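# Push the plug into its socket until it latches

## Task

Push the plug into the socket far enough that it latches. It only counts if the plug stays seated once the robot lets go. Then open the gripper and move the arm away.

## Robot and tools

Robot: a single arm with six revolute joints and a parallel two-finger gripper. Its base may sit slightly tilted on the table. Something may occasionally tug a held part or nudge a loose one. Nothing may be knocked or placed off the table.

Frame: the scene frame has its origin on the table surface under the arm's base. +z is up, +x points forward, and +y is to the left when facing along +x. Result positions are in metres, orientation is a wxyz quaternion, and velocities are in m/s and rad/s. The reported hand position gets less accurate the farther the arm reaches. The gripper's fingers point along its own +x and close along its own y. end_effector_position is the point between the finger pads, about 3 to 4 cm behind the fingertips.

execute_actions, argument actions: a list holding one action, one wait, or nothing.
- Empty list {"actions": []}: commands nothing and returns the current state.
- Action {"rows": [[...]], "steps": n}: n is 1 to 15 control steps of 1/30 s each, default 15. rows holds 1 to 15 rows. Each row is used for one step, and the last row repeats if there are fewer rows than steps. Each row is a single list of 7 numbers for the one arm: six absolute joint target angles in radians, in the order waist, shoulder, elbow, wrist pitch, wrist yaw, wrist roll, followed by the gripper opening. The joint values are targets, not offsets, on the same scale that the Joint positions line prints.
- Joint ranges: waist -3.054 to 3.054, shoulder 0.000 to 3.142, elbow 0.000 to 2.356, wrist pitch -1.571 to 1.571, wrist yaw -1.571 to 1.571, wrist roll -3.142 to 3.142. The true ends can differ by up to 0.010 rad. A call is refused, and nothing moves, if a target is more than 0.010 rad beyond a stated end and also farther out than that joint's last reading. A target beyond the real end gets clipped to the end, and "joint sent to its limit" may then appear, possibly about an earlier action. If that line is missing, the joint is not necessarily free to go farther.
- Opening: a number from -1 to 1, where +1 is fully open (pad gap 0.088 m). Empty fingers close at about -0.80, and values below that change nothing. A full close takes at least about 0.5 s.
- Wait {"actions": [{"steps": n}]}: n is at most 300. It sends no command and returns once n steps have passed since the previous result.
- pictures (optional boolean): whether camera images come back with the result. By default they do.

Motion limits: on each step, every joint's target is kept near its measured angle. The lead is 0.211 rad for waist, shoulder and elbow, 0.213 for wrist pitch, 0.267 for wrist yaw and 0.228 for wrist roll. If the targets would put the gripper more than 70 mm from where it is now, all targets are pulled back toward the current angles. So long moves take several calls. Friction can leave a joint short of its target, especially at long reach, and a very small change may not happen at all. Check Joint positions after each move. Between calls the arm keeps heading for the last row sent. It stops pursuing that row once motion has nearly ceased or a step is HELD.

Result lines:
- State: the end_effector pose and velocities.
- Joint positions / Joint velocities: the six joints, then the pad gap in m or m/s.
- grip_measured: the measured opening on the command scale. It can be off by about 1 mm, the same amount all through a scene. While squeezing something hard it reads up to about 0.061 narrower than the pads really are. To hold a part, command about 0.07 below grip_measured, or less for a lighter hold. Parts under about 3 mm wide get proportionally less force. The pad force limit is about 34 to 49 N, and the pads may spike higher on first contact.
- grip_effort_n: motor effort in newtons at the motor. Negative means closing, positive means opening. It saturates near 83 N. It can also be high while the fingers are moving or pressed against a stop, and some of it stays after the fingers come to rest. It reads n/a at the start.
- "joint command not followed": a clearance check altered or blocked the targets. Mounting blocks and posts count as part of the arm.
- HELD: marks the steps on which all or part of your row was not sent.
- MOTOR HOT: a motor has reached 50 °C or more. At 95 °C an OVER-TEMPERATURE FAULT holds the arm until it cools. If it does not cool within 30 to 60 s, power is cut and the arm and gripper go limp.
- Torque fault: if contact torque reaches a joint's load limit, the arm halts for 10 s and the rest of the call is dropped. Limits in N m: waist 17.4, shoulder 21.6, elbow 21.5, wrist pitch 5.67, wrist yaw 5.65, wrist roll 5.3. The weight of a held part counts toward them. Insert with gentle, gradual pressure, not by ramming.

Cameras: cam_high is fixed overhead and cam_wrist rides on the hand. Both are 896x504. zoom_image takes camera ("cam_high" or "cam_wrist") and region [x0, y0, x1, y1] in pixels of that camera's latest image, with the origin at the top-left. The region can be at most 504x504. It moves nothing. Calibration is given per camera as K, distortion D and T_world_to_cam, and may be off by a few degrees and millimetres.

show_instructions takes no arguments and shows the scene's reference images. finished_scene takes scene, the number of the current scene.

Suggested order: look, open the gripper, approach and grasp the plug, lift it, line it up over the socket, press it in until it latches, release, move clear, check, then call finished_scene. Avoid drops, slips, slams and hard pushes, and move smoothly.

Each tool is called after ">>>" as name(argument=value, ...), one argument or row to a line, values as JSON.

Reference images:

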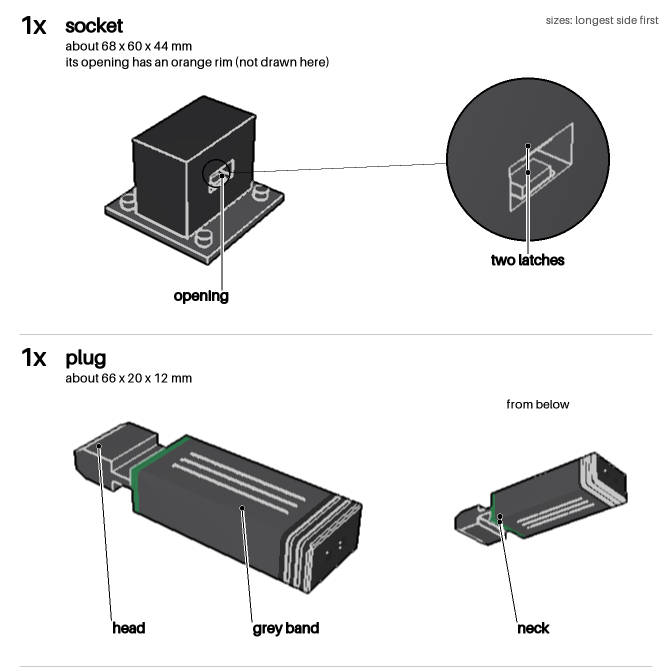

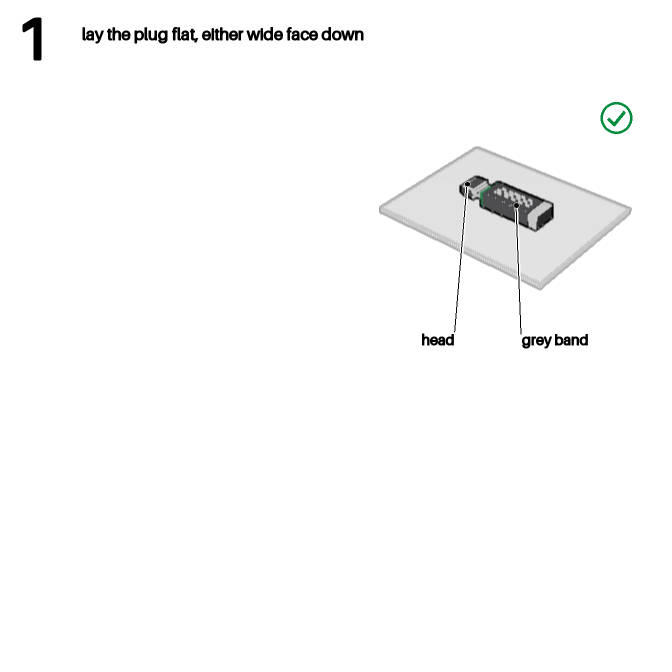

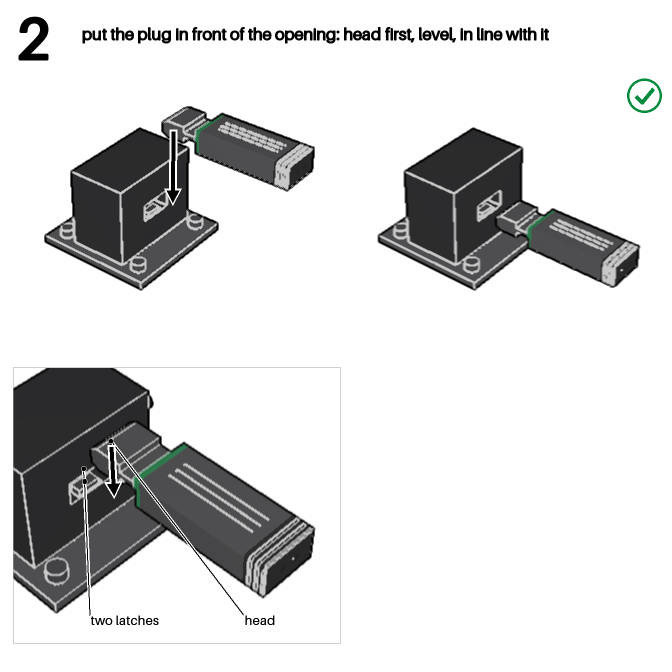

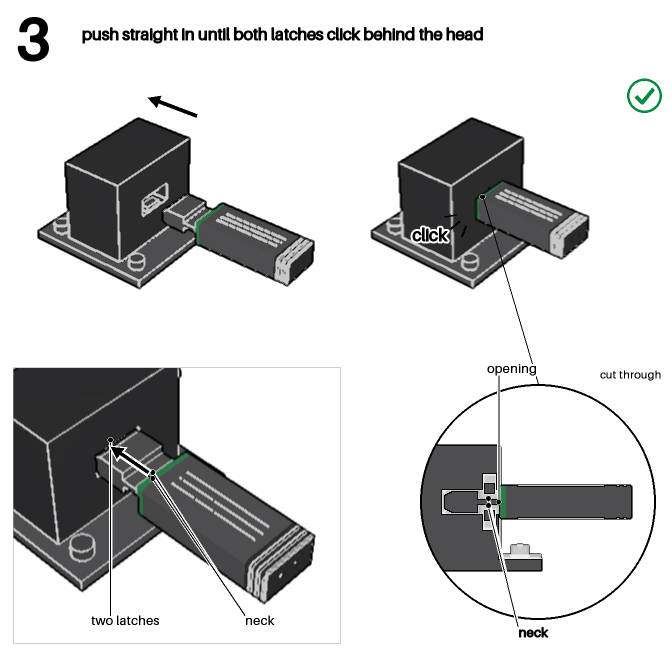

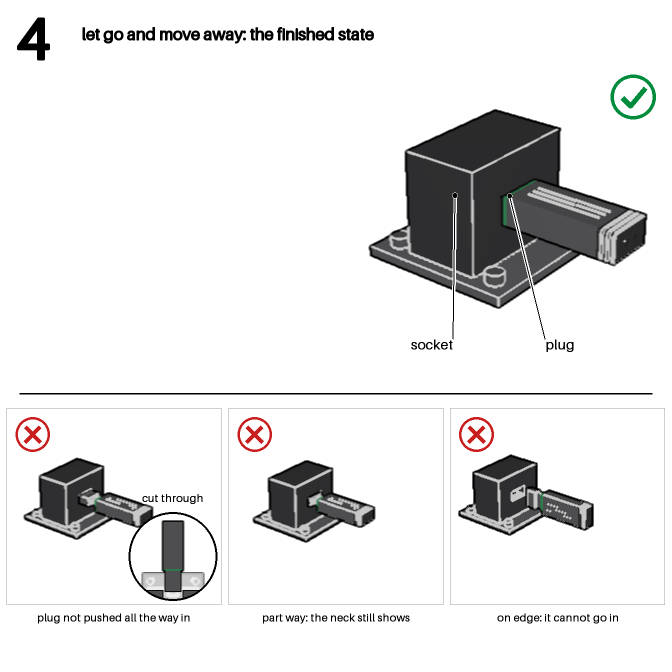

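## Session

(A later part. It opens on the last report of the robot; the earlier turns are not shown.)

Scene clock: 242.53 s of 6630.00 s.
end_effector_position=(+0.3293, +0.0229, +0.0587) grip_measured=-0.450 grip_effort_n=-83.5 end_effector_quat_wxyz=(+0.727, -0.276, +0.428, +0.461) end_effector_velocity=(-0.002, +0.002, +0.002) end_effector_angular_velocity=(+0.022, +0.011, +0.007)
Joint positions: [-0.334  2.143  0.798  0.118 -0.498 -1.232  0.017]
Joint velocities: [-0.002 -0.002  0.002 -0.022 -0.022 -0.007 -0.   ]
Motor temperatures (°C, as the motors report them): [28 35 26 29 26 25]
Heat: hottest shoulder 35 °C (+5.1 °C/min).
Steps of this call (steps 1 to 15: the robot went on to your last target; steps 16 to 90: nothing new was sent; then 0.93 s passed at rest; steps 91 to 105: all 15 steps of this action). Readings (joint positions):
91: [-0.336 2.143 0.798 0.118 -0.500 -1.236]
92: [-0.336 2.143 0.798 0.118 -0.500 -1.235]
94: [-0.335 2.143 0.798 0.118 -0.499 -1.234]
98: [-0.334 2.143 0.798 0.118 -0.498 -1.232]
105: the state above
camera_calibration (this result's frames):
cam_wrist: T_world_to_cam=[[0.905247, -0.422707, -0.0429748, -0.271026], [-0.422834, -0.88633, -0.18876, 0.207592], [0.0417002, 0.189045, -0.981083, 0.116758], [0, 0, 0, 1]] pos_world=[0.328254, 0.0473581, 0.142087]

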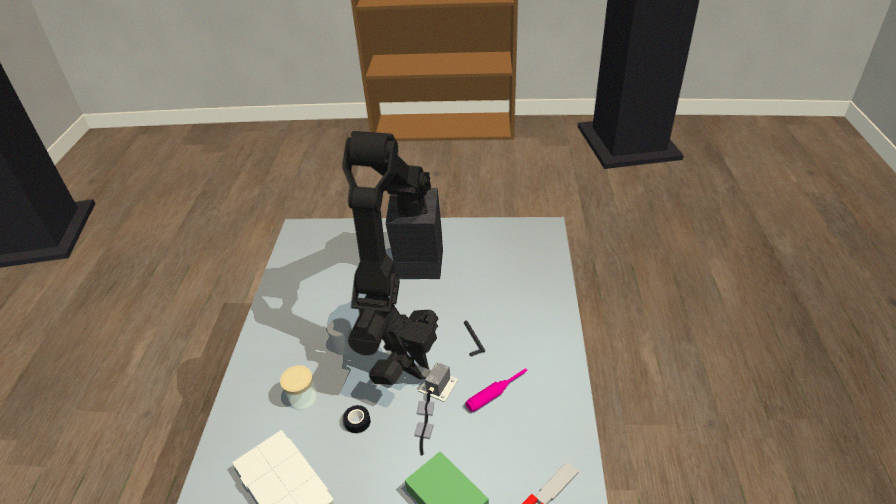

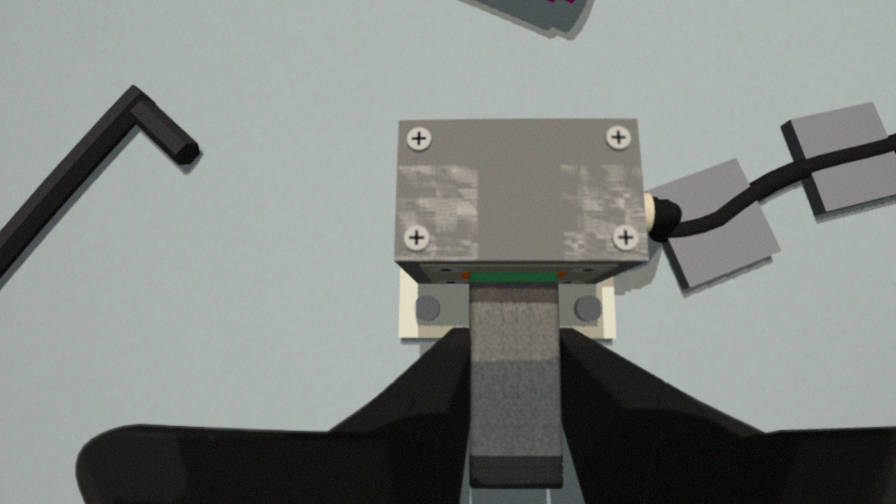

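>>> execute_actions(
  actions=[
    {"rows": [[-0.315,2.145,0.802,0.12,-0.518,-1.232,-0.55],[-0.322,2.145,0.802,0.12,-0.512,-1.232,-0.55],[-0.329,2.145,0.802,0.12,-0.506,-1.232,-0.55],[-0.335,2.145,0.802,0.12,-0.501,-1.232,-0.55],[-0.34,2.145,0.802,0.12,-0.498,-1.232,-0.55],[-0.344,2.145,0.802,0.12,-0.496,-1.232,-0.55],[-0.348,2.145,0.802,0.12,-0.494,-1.232,-0.55]], "steps": 15},
  ],
)

Scene clock: 246.20 s of 6630.00 s.
end_effector_position=(+0.3294, +0.0208, +0.0587) grip_measured=-0.450 grip_effort_n=-83.5 end_effector_quat_wxyz=(+0.728, -0.275, +0.429, +0.458) end_effector_velocity=(-0.003, +0.001, -0.001) end_effector_angular_velocity=(+0.004, +0.002, +0.018)
Joint positions: [-0.34   2.143  0.798  0.118 -0.498 -1.232  0.017]
Joint velocities: [-0.002  0.002 -0.002 -0.007 -0.007 -0.022 -0.   ]
Motor temperatures (°C, as the motors report them): [28 35 26 29 26 25]
Heat: hottest shoulder 35 °C (+5.0 °C/min).
Steps of this call (steps 1 to 15: the robot went on to your last target; steps 16 to 90: nothing new was sent; then 0.17 s passed at rest; steps 91 to 105: all 15 steps of this action). Readings (joint positions):
91: [-0.334 2.143 0.798 0.118 -0.498 -1.232]
92: [-0.334 2.143 0.798 0.118 -0.497 -1.232]
94: [-0.334 2.143 0.798 0.118 -0.497 -1.232]
98: [-0.337 2.143 0.798 0.118 -0.498 -1.232]
105: the state above
camera_calibration (this result's frames):
cam_wrist: T_world_to_cam=[[0.902691, -0.428183, -0.0425266, -0.271119], [-0.428154, -0.883979, -0.187793, 0.207392], [0.0428171, 0.187727, -0.981288, 0.116801], [0, 0, 0, 1]] pos_world=[0.328531, 0.0453146, 0.142032]

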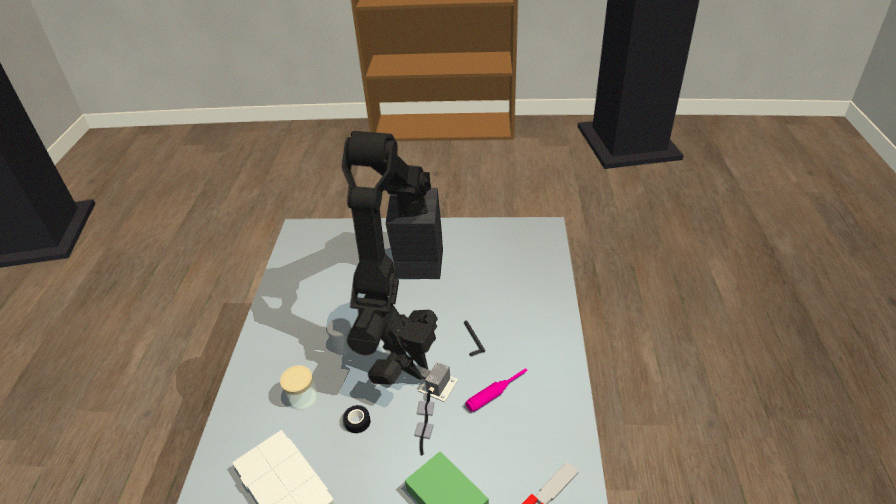

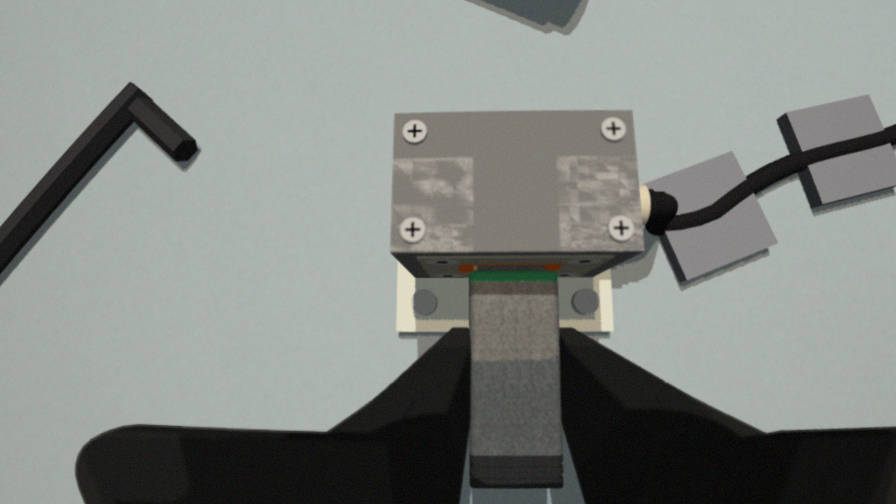

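>>> execute_actions(
  actions=[
    {"rows": [[-0.34,2.145,0.802,0.12,-0.5,-1.232,-0.55],[-0.335,2.145,0.802,0.12,-0.503,-1.232,-0.55],[-0.33,2.145,0.802,0.12,-0.506,-1.232,-0.55],[-0.326,2.145,0.802,0.12,-0.508,-1.232,-0.55],[-0.323,2.145,0.802,0.12,-0.51,-1.232,-0.55],[-0.323,2.145,0.802,0.12,-0.51,-1.232,-0.55],[-0.323,2.145,0.802,0.12,-0.51,-1.232,-0.55],[-0.327,2.145,0.802,0.12,-0.505,-1.232,-0.5],[-0.331,2.145,0.802,0.12,-0.5,-1.232,-0.44],[-0.334,2.145,0.802,0.12,-0.498,-1.232,-0.38],[-0.334,2.145,0.802,0.12,-0.498,-1.232,-0.3],[-0.334,2.145,0.802,0.12,-0.498,-1.232,-0.2],[-0.334,2.145,0.802,0.12,-0.498,-1.232,-0.1],[-0.334,2.145,0.802,0.12,-0.498,-1.232,0.0]], "steps": 15},
  ],
  pictures=false,
)

>>> execute_actions(
  actions=[
    {"rows": [[-0.335,2.135,0.8,0.115,-0.498,-1.232,0.0],[-0.336,2.122,0.798,0.106,-0.498,-1.232,0.0],[-0.337,2.108,0.796,0.095,-0.498,-1.232,0.0],[-0.339,2.092,0.793,0.082,-0.498,-1.232,0.0],[-0.341,2.075,0.79,0.068,-0.498,-1.232,0.0],[-0.343,2.057,0.787,0.054,-0.498,-1.232,0.0],[-0.346,2.038,0.784,0.039,-0.498,-1.232,0.0],[-0.349,2.018,0.781,0.023,-0.498,-1.232,0.0],[-0.352,1.998,0.778,0.007,-0.498,-1.232,0.0],[-0.355,1.978,0.775,-0.009,-0.498,-1.232,0.0],[-0.358,1.958,0.772,-0.025,-0.498,-1.232,0.0],[-0.361,1.938,0.769,-0.041,-0.498,-1.232,0.0],[-0.364,1.92,0.766,-0.056,-0.498,-1.232,0.0],[-0.367,1.905,0.764,-0.068,-0.498,-1.232,0.0],[-0.37,1.89,0.762,-0.08,-0.498,-1.232,0.0]], "steps": 15},
  ],
  pictures=false,
)

>>> execute_actions(
  actions=[
    {"steps": 12},
  ],
)

Scene clock: 255.60 s of 6630.00 s.
end_effector_position=(+0.3295, +0.0230, +0.0588) grip_measured=-0.148 grip_effort_n=16.0 end_effector_quat_wxyz=(+0.727, -0.276, +0.428, +0.461) end_effector_velocity=(-0.002, -0.002, -0.000) end_effector_angular_velocity=(-0.008, +0.005, +0.003)
Joint positions: [-0.334  2.143  0.798  0.119 -0.499 -1.232  0.032]
Joint velocities: [-0.002 -0.002 -0.002 -0.007  0.007 -0.007  0.081]
Motor temperatures (°C, as the motors report them): [28 35 26 29 26 25]
Heat: hottest shoulder 35 °C (+4.1 °C/min).
Steps of this call (steps 1 to 15: the robot went on to your last target; steps 16 to 90: nothing new was sent; then 5.90 s passed at rest; steps 91 to 105: all 15 steps of this action). Readings (joint positions):
91: [-0.340 2.143 0.798 0.118 -0.498 -1.232]
92: [-0.340 2.143 0.798 0.118 -0.498 -1.232]
94: [-0.338 2.143 0.798 0.118 -0.498 -1.232]
98: [-0.334 2.143 0.798 0.118 -0.497 -1.232]
105: the state above

Scene clock: 256.10 s of 6630.00 s.
end_effector_position=(+0.3347, +0.0145, +0.1088) grip_measured=-0.003 grip_effort_n=15.6 end_effector_quat_wxyz=(+0.736, -0.279, +0.425, +0.447) end_effector_velocity=(-0.006, -0.027, +0.122) end_effector_angular_velocity=(-0.023, -0.056, -0.072)
Joint positions: [-0.36   1.94   0.779 -0.043 -0.499 -1.232  0.039]
Joint velocities: [-0.095 -0.51  -0.076 -0.388 -0.007 -0.022  0.   ]
Motor temperatures (°C, as the motors report them): [28 35 26 29 26 25]
Heat: hottest shoulder 35 °C (+4.0 °C/min).
Steps of this call (steps 1 to 15: all 15 steps of this action). Readings (joint positions):
1: [-0.334 2.143 0.798 0.119 -0.499 -1.232]
2: [-0.334 2.142 0.798 0.118 -0.499 -1.232]
4: [-0.334 2.133 0.798 0.104 -0.499 -1.232]
8: [-0.339 2.075 0.794 0.059 -0.499 -1.232]
15: the state above

Scene clock: 256.50 s of 6630.00 s.
end_effector_position=(+0.3329, +0.0124, +0.1180) grip_measured=-0.003 grip_effort_n=15.6 end_effector_quat_wxyz=(+0.737, -0.277, +0.427, +0.444) end_effector_velocity=(-0.001, +0.000, +0.001) end_effector_angular_velocity=(-0.008, +0.001, +0.007)
Joint positions: [-0.368  1.9    0.772 -0.077 -0.499 -1.232  0.039]
Joint velocities: [ 0.002 -0.007 -0.002 -0.007  0.007 -0.007 -0.   ]
Motor temperatures (°C, as the motors report them): [28 35 26 29 26 25]
Heat: hottest shoulder 35 °C (+4.0 °C/min).
Steps of this call (steps 1 to 12: the robot went on to your last target). Readings (joint positions):
1: [-0.363 1.926 0.777 -0.054 -0.499 -1.232]
2: [-0.365 1.915 0.776 -0.060 -0.499 -1.232]
4: [-0.367 1.904 0.776 -0.068 -0.499 -1.232]
8: [-0.368 1.901 0.773 -0.076 -0.499 -1.232]
12: the state above
camera_calibration (this result's frames):
cam_wrist: T_world_to_cam=[[0.891776, -0.45204, -0.0198858, -0.274061], [-0.447223, -0.873891, -0.190543, 0.219182], [0.0687549, 0.178815, -0.981477, 0.167865], [0, 0, 0, 1]] pos_world=[0.330883, 0.0376374, 0.201069]

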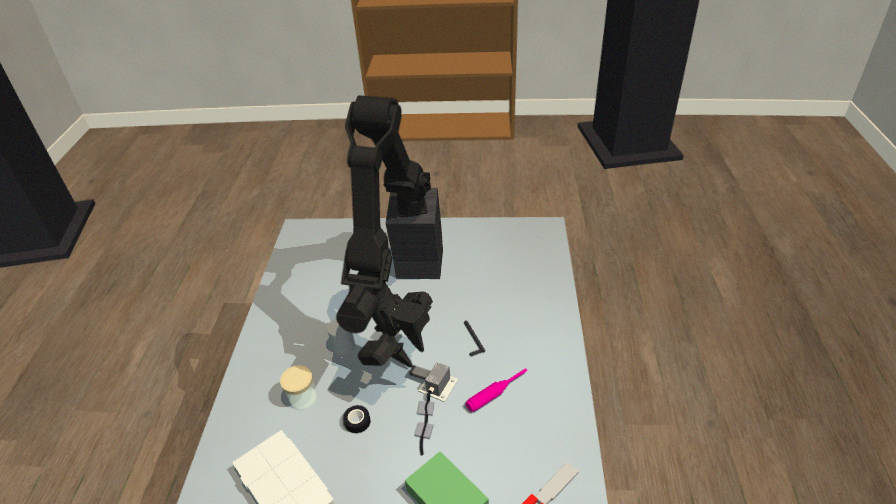

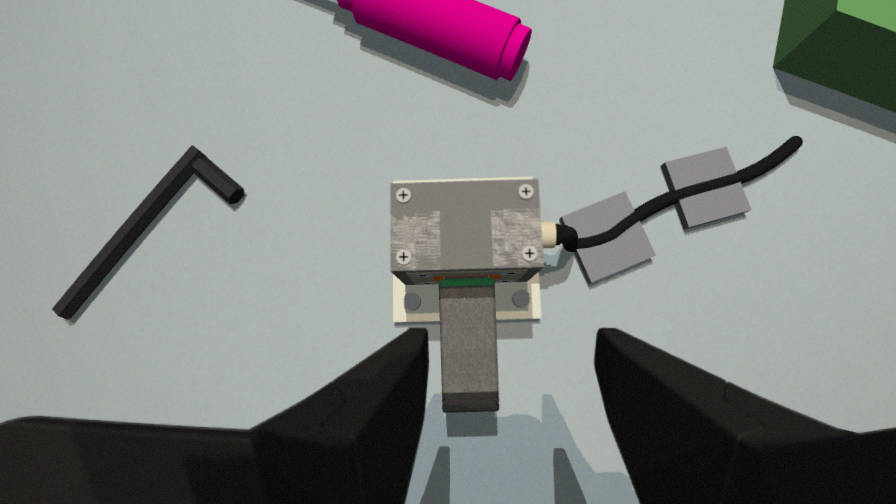

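>>> finished_scene(
  scene=1,
)

The scene is finished: the task was done.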